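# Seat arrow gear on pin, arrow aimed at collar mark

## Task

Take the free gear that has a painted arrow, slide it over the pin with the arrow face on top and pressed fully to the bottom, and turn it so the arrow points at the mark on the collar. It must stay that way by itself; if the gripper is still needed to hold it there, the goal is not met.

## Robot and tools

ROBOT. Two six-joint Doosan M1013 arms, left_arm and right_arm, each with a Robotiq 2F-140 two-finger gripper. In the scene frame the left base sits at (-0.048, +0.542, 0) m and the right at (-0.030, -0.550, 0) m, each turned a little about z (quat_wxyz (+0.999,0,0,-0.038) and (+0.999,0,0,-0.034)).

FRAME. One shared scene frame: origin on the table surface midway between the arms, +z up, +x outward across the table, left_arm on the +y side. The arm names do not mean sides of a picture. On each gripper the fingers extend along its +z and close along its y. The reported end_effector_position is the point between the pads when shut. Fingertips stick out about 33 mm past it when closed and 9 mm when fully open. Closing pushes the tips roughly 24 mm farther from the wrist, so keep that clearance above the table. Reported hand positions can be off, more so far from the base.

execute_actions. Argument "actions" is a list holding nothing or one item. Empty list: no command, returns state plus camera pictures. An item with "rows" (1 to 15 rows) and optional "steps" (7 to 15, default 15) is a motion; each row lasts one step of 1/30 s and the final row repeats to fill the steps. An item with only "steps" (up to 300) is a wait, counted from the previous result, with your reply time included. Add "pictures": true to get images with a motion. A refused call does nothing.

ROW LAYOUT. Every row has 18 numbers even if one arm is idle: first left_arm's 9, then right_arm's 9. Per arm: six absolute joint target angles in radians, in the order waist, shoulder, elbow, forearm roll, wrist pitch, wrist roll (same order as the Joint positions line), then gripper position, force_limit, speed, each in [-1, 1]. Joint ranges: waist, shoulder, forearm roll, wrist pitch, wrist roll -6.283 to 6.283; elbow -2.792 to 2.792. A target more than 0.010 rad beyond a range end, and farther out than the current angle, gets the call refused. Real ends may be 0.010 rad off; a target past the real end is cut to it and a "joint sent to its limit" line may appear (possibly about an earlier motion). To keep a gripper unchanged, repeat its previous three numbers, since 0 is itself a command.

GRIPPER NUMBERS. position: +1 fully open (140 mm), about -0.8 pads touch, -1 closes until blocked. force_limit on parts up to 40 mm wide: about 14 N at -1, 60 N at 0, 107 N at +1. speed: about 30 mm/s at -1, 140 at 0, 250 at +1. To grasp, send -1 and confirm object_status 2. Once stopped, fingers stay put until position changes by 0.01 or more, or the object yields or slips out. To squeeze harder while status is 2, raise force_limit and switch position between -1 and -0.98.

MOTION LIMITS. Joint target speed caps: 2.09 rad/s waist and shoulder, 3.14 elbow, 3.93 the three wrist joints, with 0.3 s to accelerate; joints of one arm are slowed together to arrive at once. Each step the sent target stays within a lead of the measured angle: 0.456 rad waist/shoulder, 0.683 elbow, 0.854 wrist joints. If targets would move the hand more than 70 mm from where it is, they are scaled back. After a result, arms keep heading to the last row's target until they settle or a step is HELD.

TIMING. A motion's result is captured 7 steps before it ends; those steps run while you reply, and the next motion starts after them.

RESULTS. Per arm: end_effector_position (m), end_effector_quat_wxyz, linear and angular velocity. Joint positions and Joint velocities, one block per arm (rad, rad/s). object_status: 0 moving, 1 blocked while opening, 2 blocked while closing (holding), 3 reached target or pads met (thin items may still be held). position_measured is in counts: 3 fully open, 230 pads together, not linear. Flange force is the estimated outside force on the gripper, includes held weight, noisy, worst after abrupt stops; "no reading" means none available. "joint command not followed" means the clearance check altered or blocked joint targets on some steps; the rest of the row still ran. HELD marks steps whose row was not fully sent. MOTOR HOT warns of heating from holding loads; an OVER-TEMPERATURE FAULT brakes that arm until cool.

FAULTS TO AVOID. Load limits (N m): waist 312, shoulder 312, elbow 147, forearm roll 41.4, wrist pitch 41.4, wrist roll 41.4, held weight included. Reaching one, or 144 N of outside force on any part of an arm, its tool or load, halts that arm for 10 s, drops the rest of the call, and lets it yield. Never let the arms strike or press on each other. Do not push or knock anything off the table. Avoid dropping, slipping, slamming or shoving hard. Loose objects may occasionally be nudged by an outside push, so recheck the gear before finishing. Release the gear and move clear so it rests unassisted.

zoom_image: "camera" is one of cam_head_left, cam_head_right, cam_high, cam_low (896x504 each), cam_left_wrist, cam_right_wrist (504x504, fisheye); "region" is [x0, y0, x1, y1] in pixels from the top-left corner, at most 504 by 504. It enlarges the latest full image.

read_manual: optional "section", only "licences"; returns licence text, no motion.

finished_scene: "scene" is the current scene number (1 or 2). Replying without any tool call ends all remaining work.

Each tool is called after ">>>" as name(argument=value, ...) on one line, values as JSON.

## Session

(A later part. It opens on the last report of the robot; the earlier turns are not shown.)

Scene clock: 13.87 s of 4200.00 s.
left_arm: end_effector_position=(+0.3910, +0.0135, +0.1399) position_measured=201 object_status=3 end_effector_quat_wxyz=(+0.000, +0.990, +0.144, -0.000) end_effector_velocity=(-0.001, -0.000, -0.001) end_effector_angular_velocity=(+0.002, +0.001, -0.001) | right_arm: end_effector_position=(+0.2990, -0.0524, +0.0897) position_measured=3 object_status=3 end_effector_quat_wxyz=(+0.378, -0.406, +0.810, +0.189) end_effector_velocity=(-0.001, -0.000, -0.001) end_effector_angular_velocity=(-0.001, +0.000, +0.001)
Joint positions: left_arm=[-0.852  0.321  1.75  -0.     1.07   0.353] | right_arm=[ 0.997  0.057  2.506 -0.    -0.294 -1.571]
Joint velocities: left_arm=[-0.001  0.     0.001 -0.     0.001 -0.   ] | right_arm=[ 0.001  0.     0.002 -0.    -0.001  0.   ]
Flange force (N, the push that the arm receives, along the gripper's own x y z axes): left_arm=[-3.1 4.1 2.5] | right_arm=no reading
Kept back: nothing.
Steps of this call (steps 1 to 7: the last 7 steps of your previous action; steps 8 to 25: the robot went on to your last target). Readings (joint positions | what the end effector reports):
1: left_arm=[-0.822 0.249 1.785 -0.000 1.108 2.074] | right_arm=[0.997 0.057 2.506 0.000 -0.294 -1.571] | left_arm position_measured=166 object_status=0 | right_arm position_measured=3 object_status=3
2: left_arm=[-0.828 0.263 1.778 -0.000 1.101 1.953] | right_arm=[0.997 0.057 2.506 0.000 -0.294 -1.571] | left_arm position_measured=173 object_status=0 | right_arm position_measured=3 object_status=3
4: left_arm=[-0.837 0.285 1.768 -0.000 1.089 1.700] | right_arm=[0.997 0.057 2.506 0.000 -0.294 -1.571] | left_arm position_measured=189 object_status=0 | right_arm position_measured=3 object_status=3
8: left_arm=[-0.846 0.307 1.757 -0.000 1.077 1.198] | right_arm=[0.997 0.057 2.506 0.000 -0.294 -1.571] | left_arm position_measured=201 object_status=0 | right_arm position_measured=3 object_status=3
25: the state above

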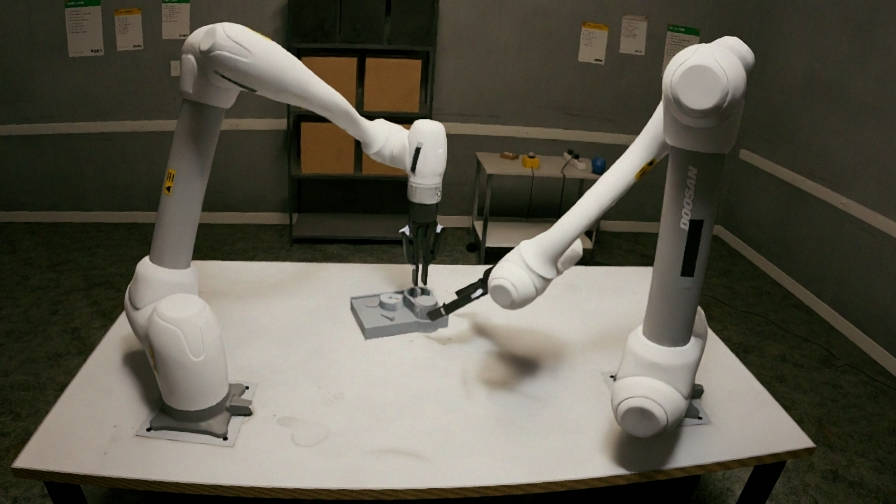

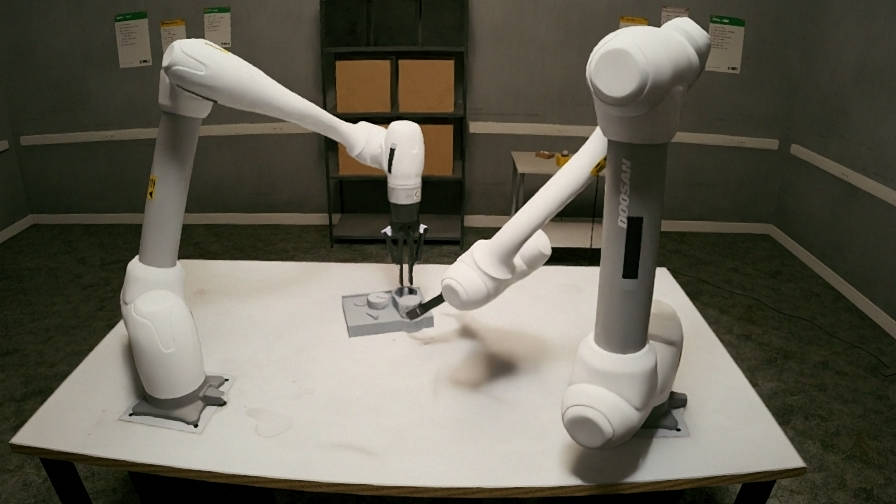

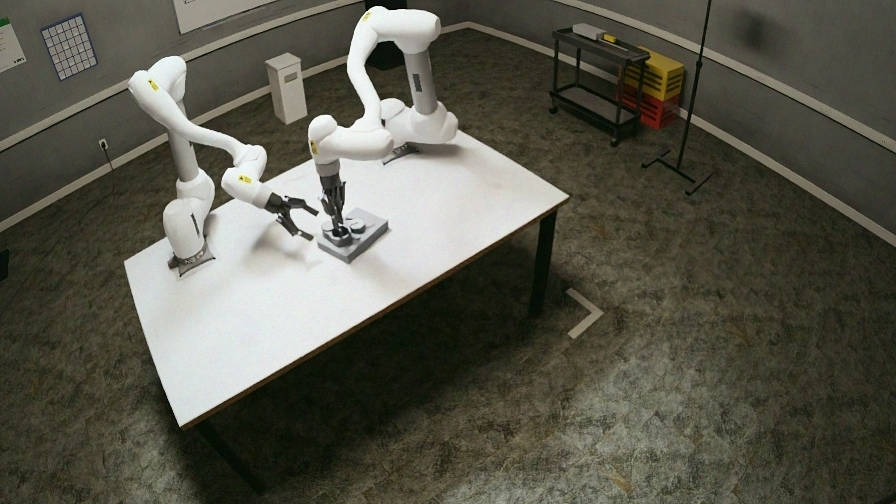

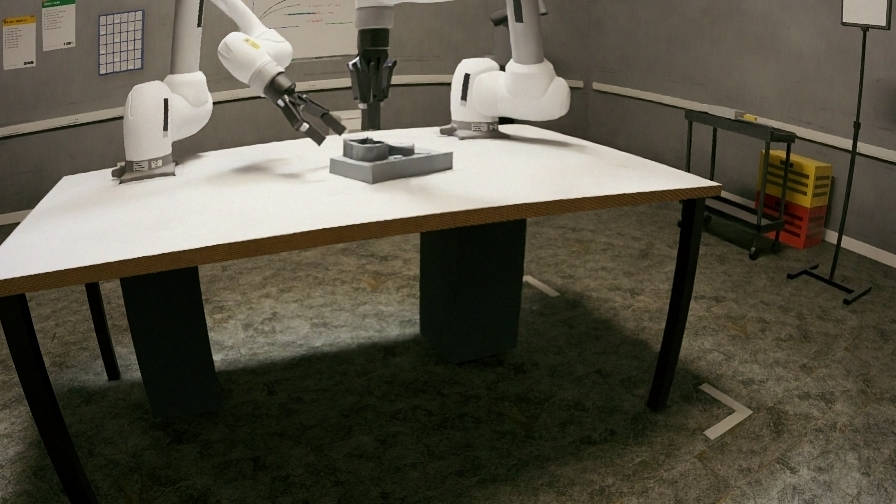

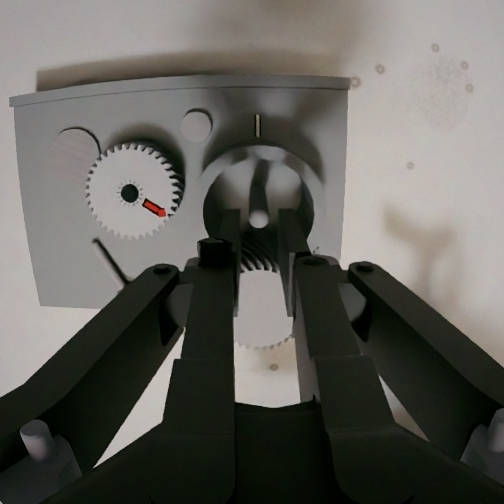

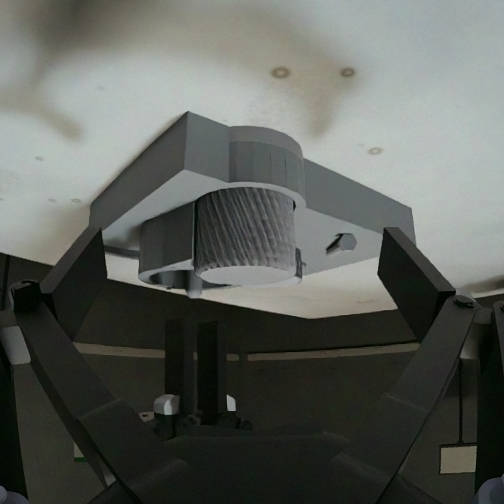

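>>> execute_actions(actions=[{"rows":[[-0.8522,0.3637,1.7938,0,0.9841,0.353,-0.57,-0.5,0,0.997,0.057,2.506,0,-0.294,-1.571,1,0,0]]}])

>>> execute_actions(actions=[{"rows":[[-0.8522,0.3769,1.8046,0,0.9601,0.353,-0.57,-0.5,0,0.997,0.057,2.506,0,-0.294,-1.571,1,0,0]]}])

>>> execute_actions(actions=[{"rows":[[-0.8522,0.3797,1.8069,0,0.955,0.353,-0.57,-0.5,0,0.997,0.057,2.506,0,-0.294,-1.571,1,0,0]]}], pictures=true)

Scene clock: 14.37 s of 4200.00 s.
left_arm: end_effector_position=(+0.3909, +0.0136, +0.0899) position_measured=201 object_status=3 end_effector_quat_wxyz=(-0.000, +0.990, +0.144, -0.000) end_effector_velocity=(+0.001, -0.002, +0.001) end_effector_angular_velocity=(-0.005, -0.002, +0.000) | right_arm: end_effector_position=(+0.2990, -0.0524, +0.0897) position_measured=3 object_status=3 end_effector_quat_wxyz=(+0.378, -0.406, +0.810, +0.189) end_effector_velocity=(+0.000, +0.000, -0.000) end_effector_angular_velocity=(-0.000, +0.001, -0.001)
Joint positions: left_arm=[-0.852  0.364  1.794 -0.     0.984  0.353] | right_arm=[ 0.997  0.057  2.506  0.    -0.294 -1.571]
Joint velocities: left_arm=[-0.    -0.    -0.001 -0.002 -0.004  0.   ] | right_arm=[-0.     0.    -0.001  0.001  0.001 -0.   ]
Flange force (N, the push that the arm receives, along the gripper's own x y z axes): left_arm=[-4.4 5.2 4.2] | right_arm=no reading
Steps of this call (steps 1 to 7: the robot went on to your last target; steps 8 to 15: the first 8 steps of this action). Readings (joint positions | what the end effector reports):
8: left_arm=[-0.852 0.321 1.750 -0.000 1.070 0.353] | right_arm=[0.997 0.057 2.506 0.000 -0.294 -1.571] | left_arm position_measured=201 object_status=3 | right_arm position_measured=3 object_status=3
9: left_arm=[-0.852 0.324 1.753 -0.000 1.062 0.353] | right_arm=[0.997 0.057 2.506 -0.000 -0.294 -1.571] | left_arm position_measured=201 object_status=3 | right_arm position_measured=3 object_status=3
11: left_arm=[-0.852 0.349 1.779 -0.000 1.013 0.353] | right_arm=[0.997 0.057 2.506 -0.000 -0.294 -1.571] | left_arm position_measured=201 object_status=3 | right_arm position_measured=3 object_status=3
15: the state above

Scene clock: 14.87 s of 4200.00 s.
left_arm: end_effector_position=(+0.3909, +0.0135, +0.0758) position_measured=201 object_status=3 end_effector_quat_wxyz=(-0.000, +0.990, +0.144, -0.000) end_effector_velocity=(-0.000, -0.000, +0.001) end_effector_angular_velocity=(+0.000, -0.000, -0.001) | right_arm: end_effector_position=(+0.2990, -0.0524, +0.0897) position_measured=3 object_status=3 end_effector_quat_wxyz=(+0.378, -0.406, +0.810, +0.189) end_effector_velocity=(-0.001, -0.000, -0.000) end_effector_angular_velocity=(-0.001, +0.001, +0.001)
Joint positions: left_arm=[-0.852  0.377  1.805 -0.     0.96   0.353] | right_arm=[ 0.997  0.057  2.506 -0.    -0.294 -1.571]
Joint velocities: left_arm=[-0.001 -0.001 -0.     0.     0.001  0.   ] | right_arm=[ 0.001 -0.     0.001  0.     0.001  0.   ]
Flange force (N, the push that the arm receives, along the gripper's own x y z axes): left_arm=[-3.8 4.8 3.1] | right_arm=no reading
Steps of this call (steps 1 to 7: the last 7 steps of your previous action; steps 8 to 15: the first 8 steps of this action). Readings (joint positions | what the end effector reports):
8: left_arm=[-0.852 0.364 1.794 -0.000 0.984 0.353] | right_arm=[0.997 0.057 2.506 0.000 -0.294 -1.571] | left_arm position_measured=201 object_status=3 | right_arm position_measured=3 object_status=3
9: left_arm=[-0.852 0.367 1.796 -0.000 0.977 0.353] | right_arm=[0.997 0.057 2.506 -0.000 -0.294 -1.571] | left_arm position_measured=201 object_status=3 | right_arm position_measured=3 object_status=3
11: left_arm=[-0.852 0.377 1.805 -0.000 0.961 0.353] | right_arm=[0.997 0.057 2.506 0.000 -0.294 -1.571] | left_arm position_measured=201 object_status=3 | right_arm position_measured=3 object_status=3
15: the state above

Scene clock: 15.37 s of 4200.00 s.
left_arm: end_effector_position=(+0.3910, +0.0134, +0.0730) position_measured=201 object_status=3 end_effector_quat_wxyz=(+0.000, +0.990, +0.144, -0.000) end_effector_velocity=(-0.001, -0.001, -0.001) end_effector_angular_velocity=(+0.001, +0.000, -0.003) | right_arm: end_effector_position=(+0.2990, -0.0524, +0.0897) position_measured=3 object_status=3 end_effector_quat_wxyz=(+0.378, -0.406, +0.810, +0.189) end_effector_velocity=(-0.001, +0.001, +0.000) end_effector_angular_velocity=(+0.001, -0.001, +0.002)
Joint positions: left_arm=[-0.852  0.38   1.807 -0.     0.955  0.353] | right_arm=[ 0.997  0.057  2.506  0.    -0.294 -1.571]
Joint velocities: left_arm=[-0.002  0.002 -0.     0.    -0.001  0.   ] | right_arm=[ 0.001 -0.    -0.    -0.    -0.    -0.   ]
Flange force (N, the push that the arm receives, along the gripper's own x y z axes): left_arm=[-4.1 2.9 2.1] | right_arm=no reading
Steps of this call (steps 1 to 7: the last 7 steps of your previous action; steps 8 to 15: the first 8 steps of this action). Readings (joint positions | what the end effector reports):
8: left_arm=[-0.852 0.377 1.805 -0.000 0.960 0.353] | right_arm=[0.997 0.057 2.506 -0.000 -0.294 -1.571] | left_arm position_measured=201 object_status=3 | right_arm position_measured=3 object_status=3
9: left_arm=[-0.852 0.378 1.805 -0.000 0.957 0.353] | right_arm=[0.997 0.057 2.506 -0.000 -0.294 -1.571] | left_arm position_measured=201 object_status=3 | right_arm position_measured=3 object_status=3
11: left_arm=[-0.852 0.380 1.807 -0.000 0.955 0.353] | right_arm=[0.997 0.057 2.506 0.000 -0.294 -1.571] | left_arm position_measured=201 object_status=3 | right_arm position_measured=3 object_status=3
15: the state above

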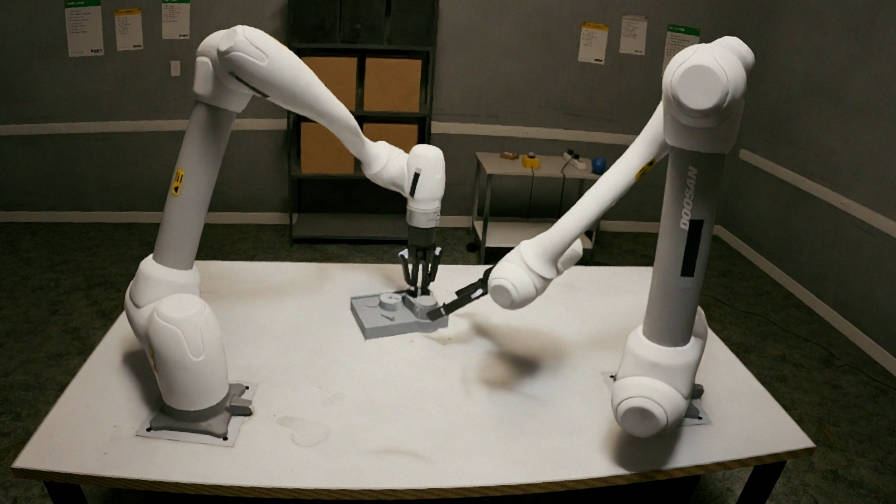

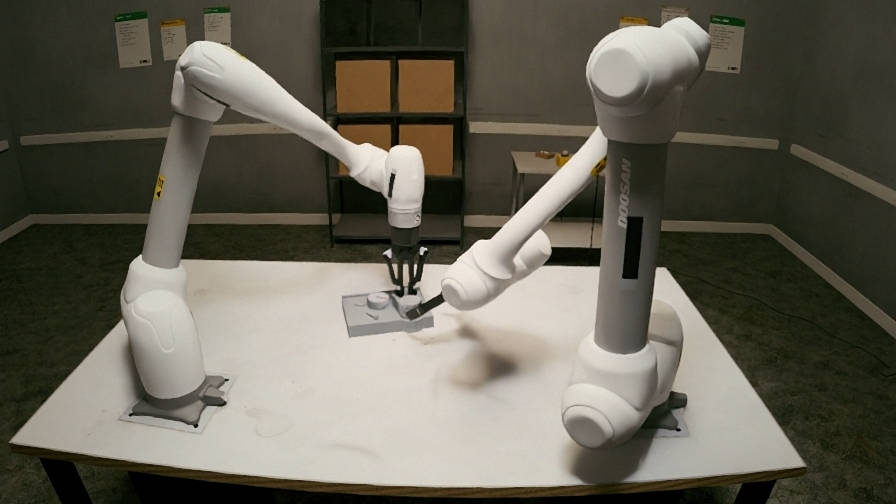

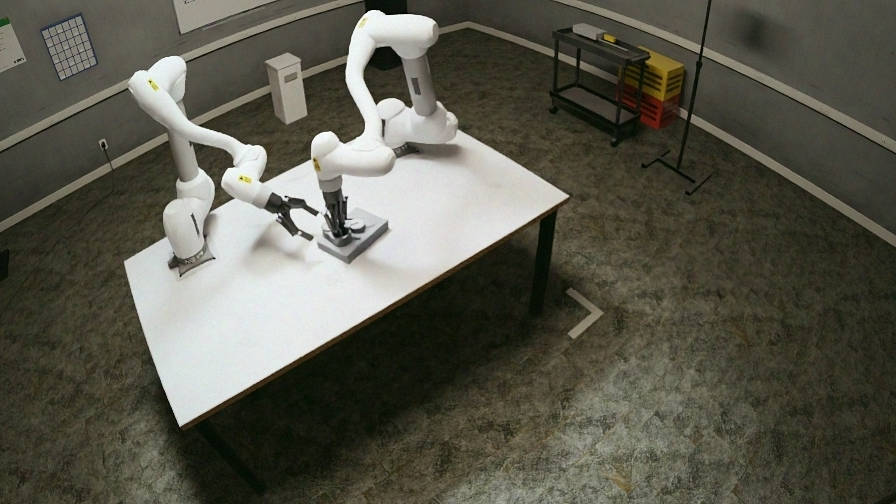

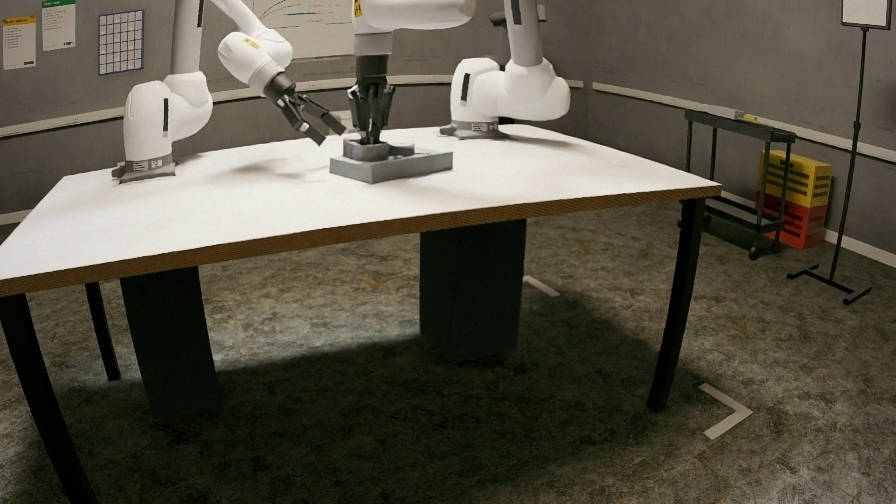

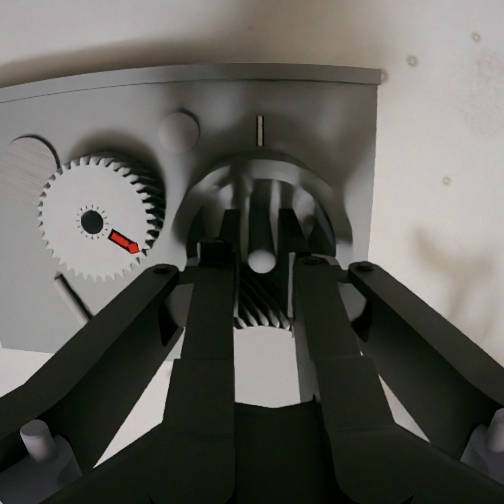

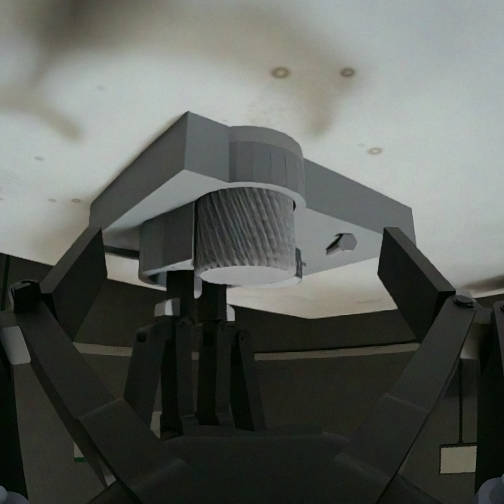

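>>> zoom_image(camera="cam_left_wrist", region=[180, 170, 350, 340])

>>> execute_actions(actions=[{"rows":[[-0.8522,0.3816,1.8084,0,0.9516,0.353,-0.57,-0.5,0,0.997,0.057,2.506,0,-0.294,-1.571,1,0,0]],"steps":13}])

Region (180, 170, 350, 340) of cam_left_wrist's 504x504 image, scaled by 2.965, with more detail than that image has.

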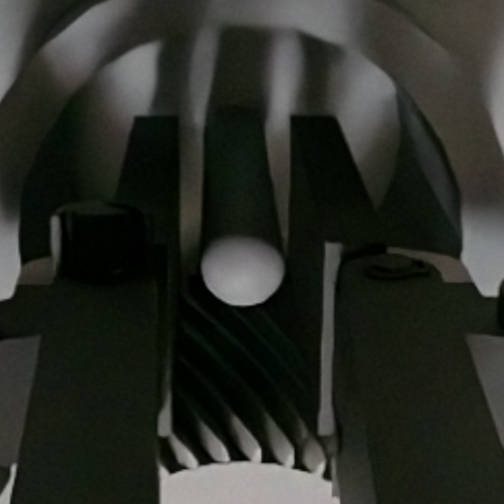

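Scene clock: 15.93 s of 4200.00 s.
left_arm: end_effector_position=(+0.3910, +0.0135, +0.0709) position_measured=201 object_status=3 end_effector_quat_wxyz=(-0.000, +0.990, +0.144, +0.000) end_effector_velocity=(+0.001, -0.001, +0.001) end_effector_angular_velocity=(-0.002, -0.001, +0.001) | right_arm: end_effector_position=(+0.2990, -0.0524, +0.0897) position_measured=3 object_status=3 end_effector_quat_wxyz=(+0.378, -0.406, +0.810, +0.189) end_effector_velocity=(+0.001, +0.000, +0.001) end_effector_angular_velocity=(+0.002, -0.001, -0.001)
Joint positions: left_arm=[-0.852  0.382  1.808  0.     0.952  0.353] | right_arm=[ 0.997  0.057  2.506  0.    -0.294 -1.571]
Joint velocities: left_arm=[ 0.001 -0.    -0.002 -0.001 -0.001  0.001] | right_arm=[-0.001 -0.    -0.001 -0.    -0.001  0.   ]
Flange force (N, the push that the arm receives, along the gripper's own x y z axes): left_arm=[-4.1 5.2 2.2] | right_arm=no reading
Steps of this call (steps 1 to 7: the last 7 steps of your previous action; steps 8 to 11: the robot went on to your last target; steps 12 to 17: the first 6 steps of this action). Readings (joint positions | what the end effector reports):
12: left_arm=[-0.852 0.380 1.807 0.000 0.955 0.353] | right_arm=[0.997 0.057 2.506 -0.000 -0.294 -1.571] | left_arm position_measured=201 object_status=3 | right_arm position_measured=3 object_status=3
13: left_arm=[-0.852 0.381 1.808 0.000 0.953 0.353] | right_arm=[0.997 0.057 2.506 -0.000 -0.294 -1.571] | left_arm position_measured=201 object_status=3 | right_arm position_measured=3 object_status=3
15: left_arm=[-0.852 0.382 1.808 0.000 0.952 0.353] | right_arm=[0.997 0.057 2.506 0.000 -0.294 -1.571] | left_arm position_measured=201 object_status=3 | right_arm position_measured=3 object_status=3
17: the state above

>>> execute_actions(actions=[{"rows":[[-0.8522,0.3835,1.8099,0,0.9482,0.353,-0.62,-0.5,-1,0.997,0.057,2.506,0,-0.294,-1.571,1,0,0],[-0.8522,0.3854,1.8114,0,0.9448,0.353,-0.62,-0.5,-1,0.997,0.057,2.506,0,-0.294,-1.571,1,0,0],[-0.8522,0.3873,1.8129,0,0.9414,0.353,-0.62,-0.5,-1,0.997,0.057,2.506,0,-0.294,-1.571,1,0,0],[-0.8522,0.3902,1.8151,0,0.9363,0.353,-0.62,-0.5,-1,0.997,0.057,2.506,0,-0.294,-1.571,1,0,0]]}])

>>> execute_actions(actions=[{"rows":[[-0.8522,0.3922,1.8165,0,0.9329,0.353,-0.62,-0.5,-1,0.997,0.057,2.506,0,-0.294,-1.571,1,0,0]],"steps":13}], pictures=true)

>>> zoom_image(camera="cam_left_wrist", region=[180, 170, 350, 340])

Scene clock: 16.63 s of 4200.00 s.
left_arm: end_effector_position=(+0.3910, +0.0136, +0.0620) position_measured=208 object_status=0 end_effector_quat_wxyz=(-0.000, +0.990, +0.144, +0.000) end_effector_velocity=(+0.001, -0.001, +0.001) end_effector_angular_velocity=(-0.001, -0.003, -0.001) | right_arm: end_effector_position=(+0.2990, -0.0524, +0.0897) position_measured=3 object_status=3 end_effector_quat_wxyz=(+0.378, -0.406, +0.810, +0.189) end_effector_velocity=(-0.001, +0.000, -0.000) end_effector_angular_velocity=(-0.001, +0.001, +0.001)
Joint positions: left_arm=[-0.852  0.39   1.815  0.     0.936  0.353] | right_arm=[ 0.997  0.057  2.506  0.    -0.294 -1.571]
Joint velocities: left_arm=[-0.    -0.    -0.     0.002 -0.002 -0.001] | right_arm=[ 0.001  0.     0.     0.     0.    -0.   ]
Flange force (N, the push that the arm receives, along the gripper's own x y z axes): left_arm=[-4.0 4.1 3.5] | right_arm=no reading
Steps of this call (steps 1 to 7: the last 7 steps of your previous action; steps 8 to 13: the robot went on to your last target; steps 14 to 21: the first 8 steps of this action). Readings (joint positions | what the end effector reports):
14: left_arm=[-0.852 0.382 1.808 0.000 0.951 0.353] | right_arm=[0.997 0.057 2.506 0.000 -0.294 -1.571] | left_arm position_measured=201 object_status=0 | right_arm position_measured=3 object_status=3
15: left_arm=[-0.852 0.383 1.809 0.000 0.950 0.353] | right_arm=[0.997 0.057 2.506 0.000 -0.294 -1.571] | left_arm position_measured=201 object_status=0 | right_arm position_measured=3 object_status=3
17: left_arm=[-0.852 0.386 1.812 0.000 0.943 0.353] | right_arm=[0.997 0.057 2.506 0.000 -0.294 -1.571] | left_arm position_measured=205 object_status=0 | right_arm position_measured=3 object_status=3
21: the state above

Scene clock: 17.07 s of 4200.00 s.
left_arm: end_effector_position=(+0.3910, +0.0136, +0.0600) position_measured=208 object_status=3 end_effector_quat_wxyz=(-0.000, +0.990, +0.144, +0.000) end_effector_velocity=(+0.001, -0.001, -0.000) end_effector_angular_velocity=(-0.001, -0.001, -0.000) | right_arm: end_effector_position=(+0.2990, -0.0524, +0.0897) position_measured=3 object_status=3 end_effector_quat_wxyz=(+0.378, -0.406, +0.810, +0.189) end_effector_velocity=(+0.000, -0.000, -0.000) end_effector_angular_velocity=(-0.001, +0.001, -0.001)
Joint positions: left_arm=[-0.852  0.392  1.817  0.     0.933  0.353] | right_arm=[ 0.997  0.057  2.506 -0.    -0.294 -1.571]
Joint velocities: left_arm=[ 0.     0.001 -0.001 -0.    -0.002  0.001] | right_arm=[-0.001 -0.    -0.     0.001  0.002  0.   ]
Flange force (N, the push that the arm receives, along the gripper's own x y z axes): left_arm=[-4.1 4.2 2.4] | right_arm=no reading
Steps of this call (steps 1 to 7: the last 7 steps of your previous action; steps 8 to 13: the first 6 steps of this action). Readings (joint positions | what the end effector reports):
8: left_arm=[-0.852 0.390 1.815 0.000 0.936 0.353] | right_arm=[0.997 0.057 2.506 0.000 -0.294 -1.571] | left_arm position_measured=208 object_status=3 | right_arm position_measured=3 object_status=3
9: left_arm=[-0.852 0.391 1.816 0.000 0.934 0.353] | right_arm=[0.997 0.057 2.506 0.000 -0.294 -1.571] | left_arm position_measured=208 object_status=3 | right_arm position_measured=3 object_status=3
11: left_arm=[-0.852 0.392 1.817 0.000 0.933 0.353] | right_arm=[0.997 0.057 2.506 0.000 -0.294 -1.571] | left_arm position_measured=208 object_status=3 | right_arm position_measured=3 object_status=3
13: the state above

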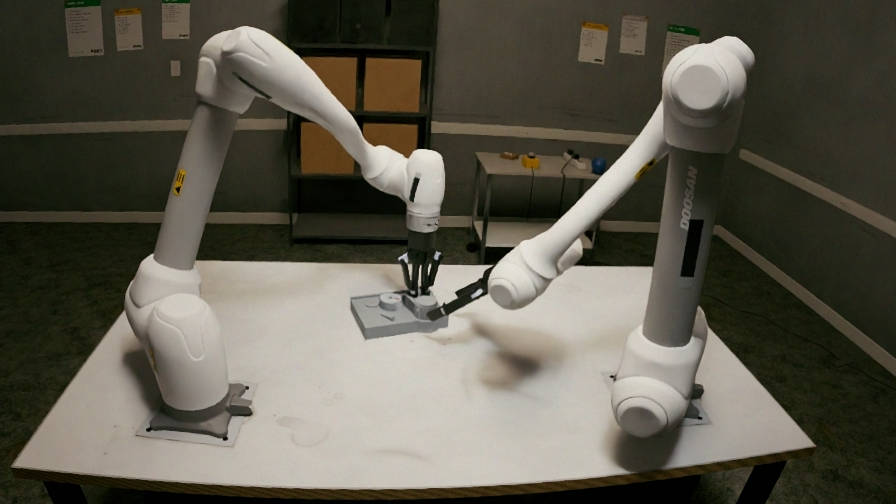

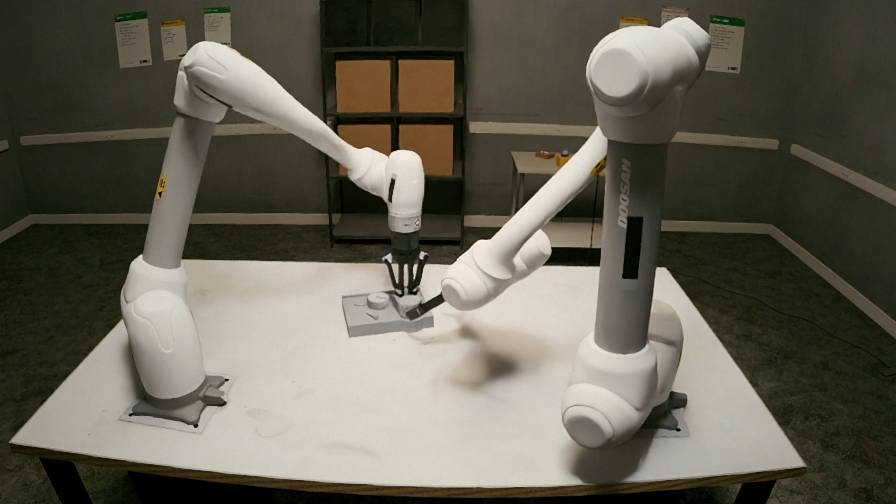

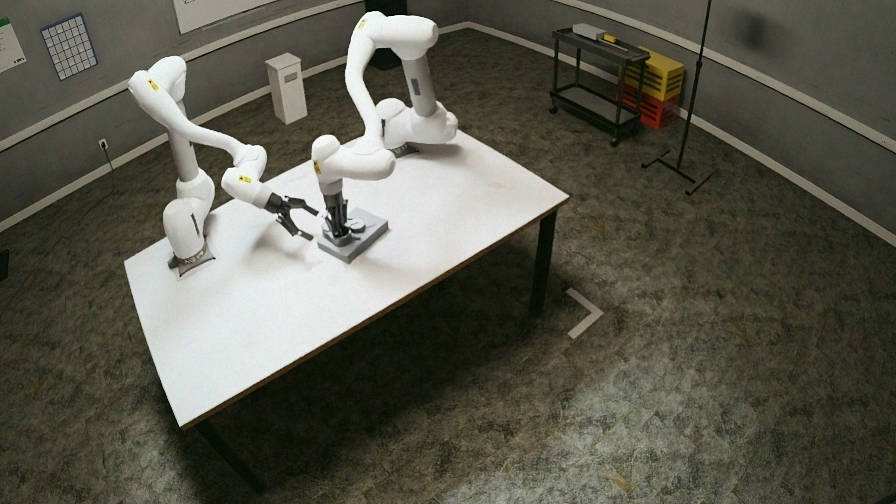

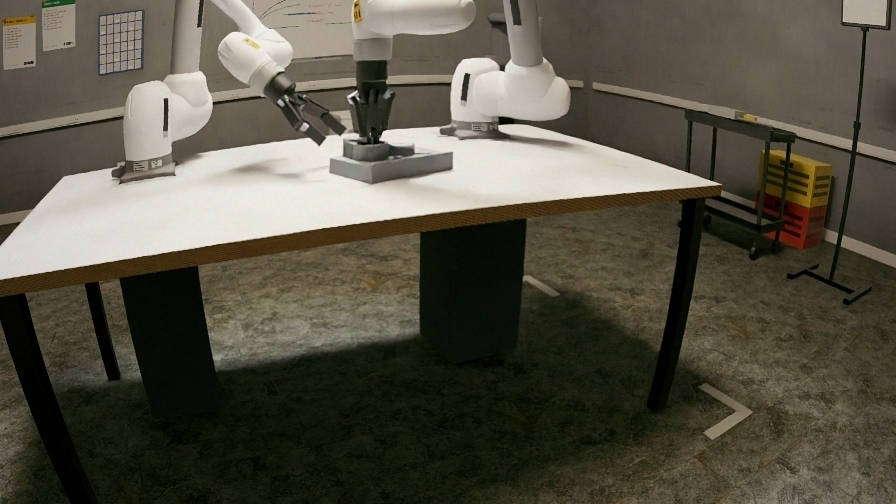

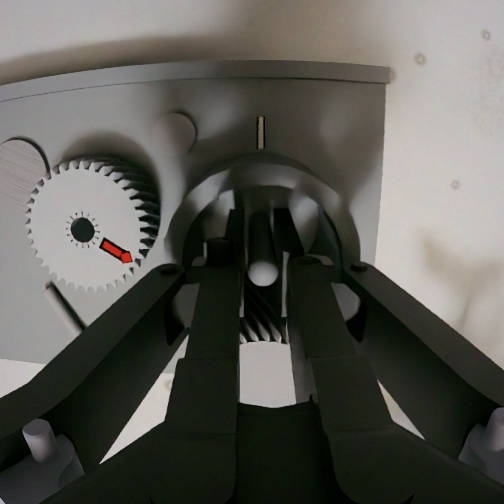

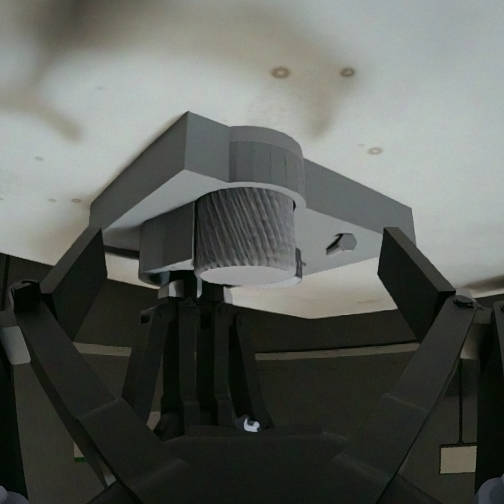

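Region (180, 170, 350, 340) of cam_left_wrist's 504x504 image, scaled by 2.965, with more detail than that image has.

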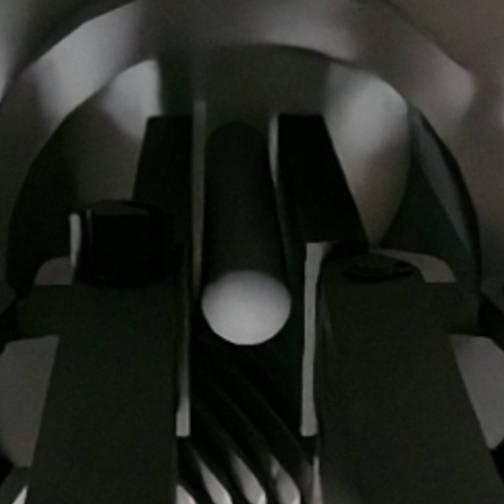

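>>> execute_actions(actions=[{"rows":[[-0.8522,0.3951,1.8186,0,0.9279,0.353,-0.62,-0.5,-1,0.997,0.057,2.506,0,-0.294,-1.571,1,0,0]],"steps":13}])

>>> execute_actions(actions=[{"rows":[[-0.8522,0.3981,1.8207,0,0.9228,0.353,-0.62,-0.5,-1,0.997,0.057,2.506,0,-0.294,-1.571,1,0,0]],"steps":13}])

Scene clock: 18.03 s of 4200.00 s.
left_arm: end_effector_position=(+0.3909, +0.0136, +0.0571) position_measured=208 object_status=3 end_effector_quat_wxyz=(-0.000, +0.990, +0.144, -0.000) end_effector_velocity=(+0.000, -0.001, +0.001) end_effector_angular_velocity=(-0.002, -0.002, -0.002) | right_arm: end_effector_position=(+0.2990, -0.0524, +0.0897) position_measured=3 object_status=3 end_effector_quat_wxyz=(+0.378, -0.406, +0.810, +0.189) end_effector_velocity=(-0.000, -0.000, -0.000) end_effector_angular_velocity=(-0.000, +0.001, +0.000)
Joint positions: left_arm=[-0.852  0.395  1.819 -0.     0.928  0.353] | right_arm=[ 0.997  0.057  2.506 -0.    -0.294 -1.571]
Joint velocities: left_arm=[-0.001 -0.001 -0.002  0.001  0.     0.   ] | right_arm=[ 0.    -0.     0.001  0.     0.     0.   ]
Flange force (N, the push that the arm receives, along the gripper's own x y z axes): left_arm=[-3.2 3.8 1.7] | right_arm=no reading
Steps of this call (steps 1 to 7: the last 7 steps of your previous action; steps 8 to 15: the robot went on to your last target; steps 16 to 23: nothing new was sent; steps 24 to 29: the first 6 steps of this action). Readings (joint positions | what the end effector reports):
24: left_arm=[-0.852 0.392 1.817 0.000 0.933 0.353] | right_arm=[0.997 0.057 2.506 0.000 -0.294 -1.571] | left_arm position_measured=208 object_status=3 | right_arm position_measured=3 object_status=3
25: left_arm=[-0.852 0.394 1.817 0.000 0.930 0.353] | right_arm=[0.997 0.057 2.506 0.000 -0.294 -1.571] | left_arm position_measured=208 object_status=3 | right_arm position_measured=3 object_status=3
27: left_arm=[-0.852 0.395 1.819 -0.000 0.928 0.353] | right_arm=[0.997 0.057 2.506 0.000 -0.294 -1.571] | left_arm position_measured=208 object_status=3 | right_arm position_measured=3 object_status=3
29: the state above

Scene clock: 18.47 s of 4200.00 s.
left_arm: end_effector_position=(+0.3910, +0.0136, +0.0541) position_measured=208 object_status=3 end_effector_quat_wxyz=(+0.000, +0.990, +0.144, -0.000) end_effector_velocity=(-0.000, -0.000, -0.000) end_effector_angular_velocity=(-0.002, +0.000, +0.001) | right_arm: end_effector_position=(+0.2990, -0.0524, +0.0897) position_measured=3 object_status=3 end_effector_quat_wxyz=(+0.378, -0.406, +0.810, +0.189) end_effector_velocity=(+0.001, -0.000, -0.000) end_effector_angular_velocity=(-0.001, +0.001, -0.001)
Joint positions: left_arm=[-0.852  0.398  1.821 -0.     0.923  0.353] | right_arm=[ 0.997  0.057  2.506  0.    -0.294 -1.571]
Joint velocities: left_arm=[ 0.    -0.001  0.001 -0.002 -0.002  0.   ] | right_arm=[-0.001  0.    -0.001 -0.     0.002  0.   ]
Flange force (N, the push that the arm receives, along the gripper's own x y z axes): left_arm=[-3.5 4.0 3.2] | right_arm=no reading
Steps of this call (steps 1 to 7: the last 7 steps of your previous action; steps 8 to 13: the first 6 steps of this action). Readings (joint positions | what the end effector reports):
8: left_arm=[-0.852 0.395 1.819 -0.000 0.928 0.353] | right_arm=[0.997 0.057 2.506 -0.000 -0.294 -1.571] | left_arm position_measured=208 object_status=3 | right_arm position_measured=3 object_status=3
9: left_arm=[-0.852 0.396 1.819 -0.000 0.925 0.353] | right_arm=[0.997 0.057 2.506 0.000 -0.294 -1.571] | left_arm position_measured=208 object_status=3 | right_arm position_measured=3 object_status=3
11: left_arm=[-0.852 0.398 1.821 -0.000 0.923 0.353] | right_arm=[0.997 0.057 2.506 0.000 -0.294 -1.571] | left_arm position_measured=208 object_status=3 | right_arm position_measured=3 object_status=3
13: the state above

>>> execute_actions(actions=[{"rows":[[-0.8522,0.4001,1.8221,0,0.9194,0.353,-0.62,-0.5,-1,0.997,0.057,2.506,0,-0.294,-1.571,1,0,0]],"steps":13}])

>>> zoom_image(camera="cam_right_wrist", region=[170, 100, 350, 290])

Scene clock: 18.90 s of 4200.00 s.
left_arm: end_effector_position=(+0.3910, +0.0136, +0.0521) position_measured=208 object_status=3 end_effector_quat_wxyz=(+0.000, +0.990, +0.144, -0.000) end_effector_velocity=(+0.000, -0.001, +0.002) end_effector_angular_velocity=(-0.003, -0.003, -0.001) | right_arm: end_effector_position=(+0.2990, -0.0524, +0.0897) position_measured=3 object_status=3 end_effector_quat_wxyz=(+0.378, -0.406, +0.810, +0.189) end_effector_velocity=(+0.001, +0.001, +0.002) end_effector_angular_velocity=(+0.003, -0.002, -0.000)
Joint positions: left_arm=[-0.852  0.4    1.822 -0.     0.919  0.353] | right_arm=[ 0.997  0.057  2.506 -0.    -0.294 -1.571]
Joint velocities: left_arm=[-0.001 -0.002 -0.     0.    -0.002  0.001] | right_arm=[ 0.    -0.    -0.002  0.    -0.002 -0.   ]
Flange force (N, the push that the arm receives, along the gripper's own x y z axes): left_arm=[-3.6 3.3 2.2] | right_arm=no reading
Steps of this call (steps 1 to 7: the last 7 steps of your previous action; steps 8 to 13: the first 6 steps of this action). Readings (joint positions | what the end effector reports):
8: left_arm=[-0.852 0.398 1.821 -0.000 0.923 0.353] | right_arm=[0.997 0.057 2.506 0.000 -0.294 -1.571] | left_arm position_measured=208 object_status=3 | right_arm position_measured=3 object_status=3
9: left_arm=[-0.852 0.399 1.821 -0.000 0.921 0.353] | right_arm=[0.997 0.057 2.506 0.000 -0.294 -1.571] | left_arm position_measured=208 object_status=3 | right_arm position_measured=3 object_status=3
11: left_arm=[-0.852 0.400 1.822 -0.000 0.920 0.353] | right_arm=[0.997 0.057 2.506 0.000 -0.294 -1.571] | left_arm position_measured=208 object_status=3 | right_arm position_measured=3 object_status=3
13: the state above

Region (170, 100, 350, 290) of cam_right_wrist's 504x504 image, scaled by 2.653, with more detail than that image has; it fills the left 477 columns of this view, and the rest is white.

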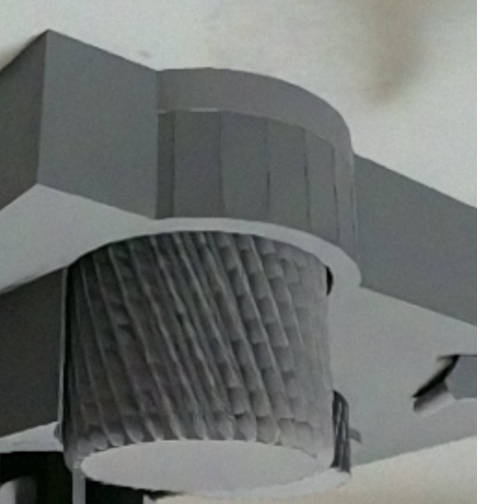

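>>> execute_actions(actions=[{"rows":[[-0.8522,0.4021,1.8234,0,0.9161,0.353,-0.62,-0.5,-1,0.997,0.057,2.506,0,-0.294,-1.571,1,0,0]],"steps":13}])

>>> execute_actions(actions=[{"rows":[[-0.8522,0.4036,1.8244,0,0.9136,0.353,-0.62,-0.5,-1,0.997,0.057,2.506,0,-0.294,-1.571,1,0,0]],"steps":13}])

Scene clock: 19.33 s of 4200.00 s.
left_arm: end_effector_position=(+0.3910, +0.0136, +0.0501) position_measured=208 object_status=3 end_effector_quat_wxyz=(-0.000, +0.990, +0.144, -0.000) end_effector_velocity=(-0.000, +0.002, -0.000) end_effector_angular_velocity=(+0.002, +0.002, +0.002) | right_arm: end_effector_position=(+0.2990, -0.0524, +0.0897) position_measured=3 object_status=3 end_effector_quat_wxyz=(+0.378, -0.406, +0.810, +0.189) end_effector_velocity=(-0.000, +0.000, -0.000) end_effector_angular_velocity=(-0.000, +0.000, +0.001)
Joint positions: left_arm=[-0.852  0.402  1.823 -0.     0.916  0.353] | right_arm=[ 0.997  0.057  2.506  0.    -0.294 -1.571]
Joint velocities: left_arm=[ 0.002  0.     0.001 -0.001  0.002  0.   ] | right_arm=[ 0.001  0.     0.    -0.    -0.    -0.   ]
Flange force (N, the push that the arm receives, along the gripper's own x y z axes): left_arm=[-2.3 3.6 2.7] | right_arm=no reading
Steps of this call (steps 1 to 7: the last 7 steps of your previous action; steps 8 to 13: the first 6 steps of this action). Readings (joint positions | what the end effector reports):
8: left_arm=[-0.852 0.400 1.822 -0.000 0.919 0.353] | right_arm=[0.997 0.057 2.506 0.000 -0.294 -1.571] | left_arm position_measured=208 object_status=3 | right_arm position_measured=3 object_status=3
9: left_arm=[-0.852 0.401 1.823 -0.000 0.918 0.353] | right_arm=[0.997 0.057 2.506 0.000 -0.294 -1.571] | left_arm position_measured=208 object_status=3 | right_arm position_measured=3 object_status=3
11: left_arm=[-0.852 0.402 1.823 -0.000 0.916 0.353] | right_arm=[0.997 0.057 2.506 0.000 -0.294 -1.571] | left_arm position_measured=208 object_status=3 | right_arm position_measured=3 object_status=3
13: the state above

Scene clock: 19.77 s of 4200.00 s.
left_arm: end_effector_position=(+0.3910, +0.0135, +0.0487) position_measured=208 object_status=3 end_effector_quat_wxyz=(+0.000, +0.990, +0.144, +0.000) end_effector_velocity=(+0.000, +0.000, +0.000) end_effector_angular_velocity=(-0.000, -0.000, -0.001) | right_arm: end_effector_position=(+0.2990, -0.0524, +0.0897) position_measured=3 object_status=3 end_effector_quat_wxyz=(+0.378, -0.406, +0.810, +0.189) end_effector_velocity=(-0.000, +0.000, +0.000) end_effector_angular_velocity=(+0.000, -0.001, +0.001)
Joint positions: left_arm=[-0.852  0.404  1.824  0.     0.914  0.353] | right_arm=[ 0.997  0.057  2.506  0.    -0.294 -1.571]
Joint velocities: left_arm=[ 0.    -0.001  0.     0.     0.     0.001] | right_arm=[ 0.    -0.     0.001 -0.001 -0.001 -0.   ]
Flange force (N, the push that the arm receives, along the gripper's own x y z axes): left_arm=[-3.4 3.4 2.4] | right_arm=no reading
Steps of this call (steps 1 to 7: the last 7 steps of your previous action; steps 8 to 13: the first 6 steps of this action). Readings (joint positions | what the end effector reports):
8: left_arm=[-0.852 0.402 1.823 -0.000 0.916 0.353] | right_arm=[0.997 0.057 2.506 0.000 -0.294 -1.571] | left_arm position_measured=208 object_status=3 | right_arm position_measured=3 object_status=3
9: left_arm=[-0.852 0.403 1.824 0.000 0.915 0.353] | right_arm=[0.997 0.057 2.506 0.000 -0.294 -1.571] | left_arm position_measured=208 object_status=3 | right_arm position_measured=3 object_status=3
11: left_arm=[-0.852 0.404 1.824 0.000 0.914 0.353] | right_arm=[0.997 0.057 2.506 0.000 -0.294 -1.571] | left_arm position_measured=208 object_status=3 | right_arm position_measured=3 object_status=3
13: the state above

>>> execute_actions(actions=[{"rows":[[-0.8522,0.4051,1.8254,0,0.9111,0.353,-0.62,-0.5,-1,0.997,0.057,2.506,0,-0.294,-1.571,1,0,0]],"steps":13}])

>>> execute_actions(actions=[{"rows":[[-0.8522,0.4064,1.8263,0,0.9089,0.353,-0.62,-0.5,-1,0.997,0.057,2.506,0,-0.294,-1.571,1,0,0]],"steps":13}])

Scene clock: 20.20 s of 4200.00 s.
left_arm: end_effector_position=(+0.3910, +0.0136, +0.0472) position_measured=208 object_status=3 end_effector_quat_wxyz=(-0.000, +0.990, +0.144, +0.000) end_effector_velocity=(+0.000, +0.001, -0.001) end_effector_angular_velocity=(+0.002, +0.002, +0.002) | right_arm: end_effector_position=(+0.2990, -0.0524, +0.0897) position_measured=3 object_status=3 end_effector_quat_wxyz=(+0.378, -0.406, +0.810, +0.189) end_effector_velocity=(-0.000, +0.001, +0.000) end_effector_angular_velocity=(+0.001, -0.000, +0.002)
Joint positions: left_arm=[-0.852  0.405  1.825  0.     0.911  0.353] | right_arm=[ 0.997  0.057  2.506  0.    -0.294 -1.571]
Joint velocities: left_arm=[ 0.001  0.002  0.001  0.     0.001 -0.   ] | right_arm=[ 0.002  0.    -0.001  0.     0.    -0.   ]
Flange force (N, the push that the arm receives, along the gripper's own x y z axes): left_arm=[-3.4 3.8 3.6] | right_arm=no reading
Steps of this call (steps 1 to 7: the last 7 steps of your previous action; steps 8 to 13: the first 6 steps of this action). Readings (joint positions | what the end effector reports):
8: left_arm=[-0.852 0.404 1.824 0.000 0.914 0.353] | right_arm=[0.997 0.057 2.506 0.000 -0.294 -1.571] | left_arm position_measured=208 object_status=3 | right_arm position_measured=3 object_status=3
9: left_arm=[-0.852 0.404 1.825 0.000 0.912 0.353] | right_arm=[0.997 0.057 2.506 0.000 -0.294 -1.571] | left_arm position_measured=208 object_status=3 | right_arm position_measured=3 object_status=3
11: left_arm=[-0.852 0.405 1.825 0.000 0.911 0.353] | right_arm=[0.997 0.057 2.506 0.000 -0.294 -1.571] | left_arm position_measured=208 object_status=3 | right_arm position_measured=3 object_status=3
13: the state above

Scene clock: 20.63 s of 4200.00 s.
left_arm: end_effector_position=(+0.3910, +0.0135, +0.0459) position_measured=208 object_status=3 end_effector_quat_wxyz=(+0.000, +0.990, +0.144, +0.000) end_effector_velocity=(+0.000, -0.000, -0.000) end_effector_angular_velocity=(+0.000, +0.001, +0.000) | right_arm: end_effector_position=(+0.2990, -0.0524, +0.0897) position_measured=3 object_status=3 end_effector_quat_wxyz=(+0.378, -0.406, +0.810, +0.189) end_effector_velocity=(+0.000, -0.000, +0.000) end_effector_angular_velocity=(+0.000, -0.000, -0.001)
Joint positions: left_arm=[-0.852  0.406  1.826  0.     0.909  0.353] | right_arm=[ 0.997  0.057  2.506  0.    -0.294 -1.571]
Joint velocities: left_arm=[ 0.     0.001 -0.001 -0.001  0.     0.001] | right_arm=[-0.001 -0.     0.001 -0.    -0.001  0.   ]
Flange force (N, the push that the arm receives, along the gripper's own x y z axes): left_arm=[-3.6 4.8 3.3] | right_arm=no reading
Steps of this call (steps 1 to 7: the last 7 steps of your previous action; steps 8 to 13: the first 6 steps of this action). Readings (joint positions | what the end effector reports):
8: left_arm=[-0.852 0.405 1.825 0.000 0.911 0.353] | right_arm=[0.997 0.057 2.506 -0.000 -0.294 -1.571] | left_arm position_measured=208 object_status=3 | right_arm position_measured=3 object_status=3
9: left_arm=[-0.852 0.406 1.826 0.000 0.910 0.353] | right_arm=[0.997 0.057 2.506 0.000 -0.294 -1.571] | left_arm position_measured=208 object_status=3 | right_arm position_measured=3 object_status=3
11: left_arm=[-0.852 0.406 1.826 0.000 0.909 0.353] | right_arm=[0.997 0.057 2.506 0.000 -0.294 -1.571] | left_arm position_measured=208 object_status=3 | right_arm position_measured=3 object_status=3
13: the state above

>>> execute_actions(actions=[{"rows":[[-0.8522,0.4075,1.827,0,0.9071,0.353,-0.62,-0.5,-1,0.997,0.057,2.506,0,-0.294,-1.571,1,0,0]],"steps":13}])

>>> execute_actions(actions=[{"rows":[[-0.8522,0.4086,1.8277,0,0.9053,0.353,-0.62,-0.5,-1,0.997,0.057,2.506,0,-0.294,-1.571,1,0,0]],"steps":13}])

Scene clock: 21.07 s of 4200.00 s.
left_arm: end_effector_position=(+0.3911, +0.0134, +0.0450) position_measured=208 object_status=3 end_effector_quat_wxyz=(+0.000, +0.990, +0.144, +0.000) end_effector_velocity=(-0.002, +0.000, -0.001) end_effector_angular_velocity=(+0.000, +0.002, +0.000) | right_arm: end_effector_position=(+0.2990, -0.0524, +0.0897) position_measured=3 object_status=3 end_effector_quat_wxyz=(+0.378, -0.406, +0.810, +0.189) end_effector_velocity=(-0.000, +0.000, +0.000) end_effector_angular_velocity=(+0.000, +0.000, +0.000)
Joint positions: left_arm=[-0.852  0.407  1.827  0.     0.907  0.353] | right_arm=[ 0.997  0.057  2.506 -0.    -0.294 -1.571]
Joint velocities: left_arm=[-0.001  0.     0.002 -0.002 -0.001  0.   ] | right_arm=[ 0.001 -0.     0.     0.     0.     0.   ]
Flange force (N, the push that the arm receives, along the gripper's own x y z axes): left_arm=[-2.2 1.9 -32.4] | right_arm=no reading
Steps of this call (steps 1 to 7: the last 7 steps of your previous action; steps 8 to 13: the first 6 steps of this action). Readings (joint positions | what the end effector reports):
8: left_arm=[-0.852 0.406 1.826 0.000 0.909 0.353] | right_arm=[0.997 0.057 2.506 0.000 -0.294 -1.571] | left_arm position_measured=208 object_status=3 | right_arm position_measured=3 object_status=3
9: left_arm=[-0.852 0.407 1.827 0.000 0.908 0.353] | right_arm=[0.997 0.057 2.506 -0.000 -0.294 -1.571] | left_arm position_measured=208 object_status=3 | right_arm position_measured=3 object_status=3
11: left_arm=[-0.852 0.407 1.827 0.000 0.907 0.353] | right_arm=[0.997 0.057 2.506 -0.000 -0.294 -1.571] | left_arm position_measured=208 object_status=3 | right_arm position_measured=3 object_status=3
13: the state above

Scene clock: 31.53 s of 4200.00 s.
left_arm: end_effector_position=(+0.3912, +0.0133, +0.0452) position_measured=208 object_status=3 end_effector_quat_wxyz=(+0.000, +0.990, +0.144, +0.000) end_effector_velocity=(-0.001, +0.001, -0.002) end_effector_angular_velocity=(+0.004, +0.002, -0.000) | right_arm: end_effector_position=(+0.2990, -0.0524, +0.0897) position_measured=3 object_status=3 end_effector_quat_wxyz=(+0.378, -0.406, +0.810, +0.189) end_effector_velocity=(+0.001, +0.002, +0.002) end_effector_angular_velocity=(+0.002, -0.002, +0.001)
Joint positions: left_arm=[-0.852  0.407  1.827  0.     0.907  0.353] | right_arm=[ 0.997  0.057  2.506  0.    -0.294 -1.571]
Joint velocities: left_arm=[-0.001  0.002  0.001  0.     0.001 -0.001] | right_arm=[ 0.001  0.    -0.003 -0.     0.    -0.   ]
Flange force (N, the push that the arm receives, along the gripper's own x y z axes): left_arm=[-5.5 -4.7 -18.4] | right_arm=no reading
FORCE FAULT: contact force on the left arm reached its limit, and that arm stopped for 10 seconds. The contact can be on any part of that arm, not only on its tool. That arm's remaining commands of this call were not run. That arm holds still and accepts commands again. Move the arm away from the contact; if what it grips holds it there, let go first. Pushing or pulling that hard again can fault the arm again.
Kept back: nothing.
The stop of the left arm began at step 14 of this call (marked STOPPED below). From that step on that arm followed nothing that you had sent. 7 of its steps, steps kept back included, did not run and will not run. The other arm was sent all steps of this action in this call, none kept back. Nothing is kept back now, and the robot has no last target.
Steps of this call (steps 1 to 7: the last 7 steps of your previous action; steps 8 to 13: the first 6 steps of this action; steps 14 to 20: the last 7 steps of this action, not kept back; steps 21 to 314: the stop continued). Readings (joint positions | what the end effector reports):
8: left_arm=[-0.852 0.407 1.827 0.000 0.907 0.353] | right_arm=[0.997 0.057 2.506 -0.000 -0.294 -1.571] | left_arm position_measured=208 object_status=3 | right_arm position_measured=3 object_status=3
9: left_arm=[-0.852 0.408 1.827 0.000 0.906 0.353] | right_arm=[0.997 0.057 2.506 -0.000 -0.294 -1.571] | left_arm position_measured=208 object_status=3 | right_arm position_measured=3 object_status=3
11: left_arm=[-0.852 0.408 1.827 0.000 0.906 0.353] | right_arm=[0.997 0.057 2.506 0.000 -0.294 -1.571] | left_arm position_measured=208 object_status=3 | right_arm position_measured=3 object_status=3
14: left_arm=[-0.852 0.407 1.827 0.000 0.907 0.353] | right_arm=[0.997 0.057 2.506 0.000 -0.294 -1.571] | left_arm position_measured=208 object_status=3 | right_arm position_measured=3 object_status=3 STOPPED (the left arm)
15: left_arm=[-0.852 0.407 1.827 0.000 0.907 0.353] | right_arm=[0.997 0.057 2.506 0.000 -0.294 -1.571] | left_arm position_measured=208 object_status=3 | right_arm position_measured=3 object_status=3
314: the state above


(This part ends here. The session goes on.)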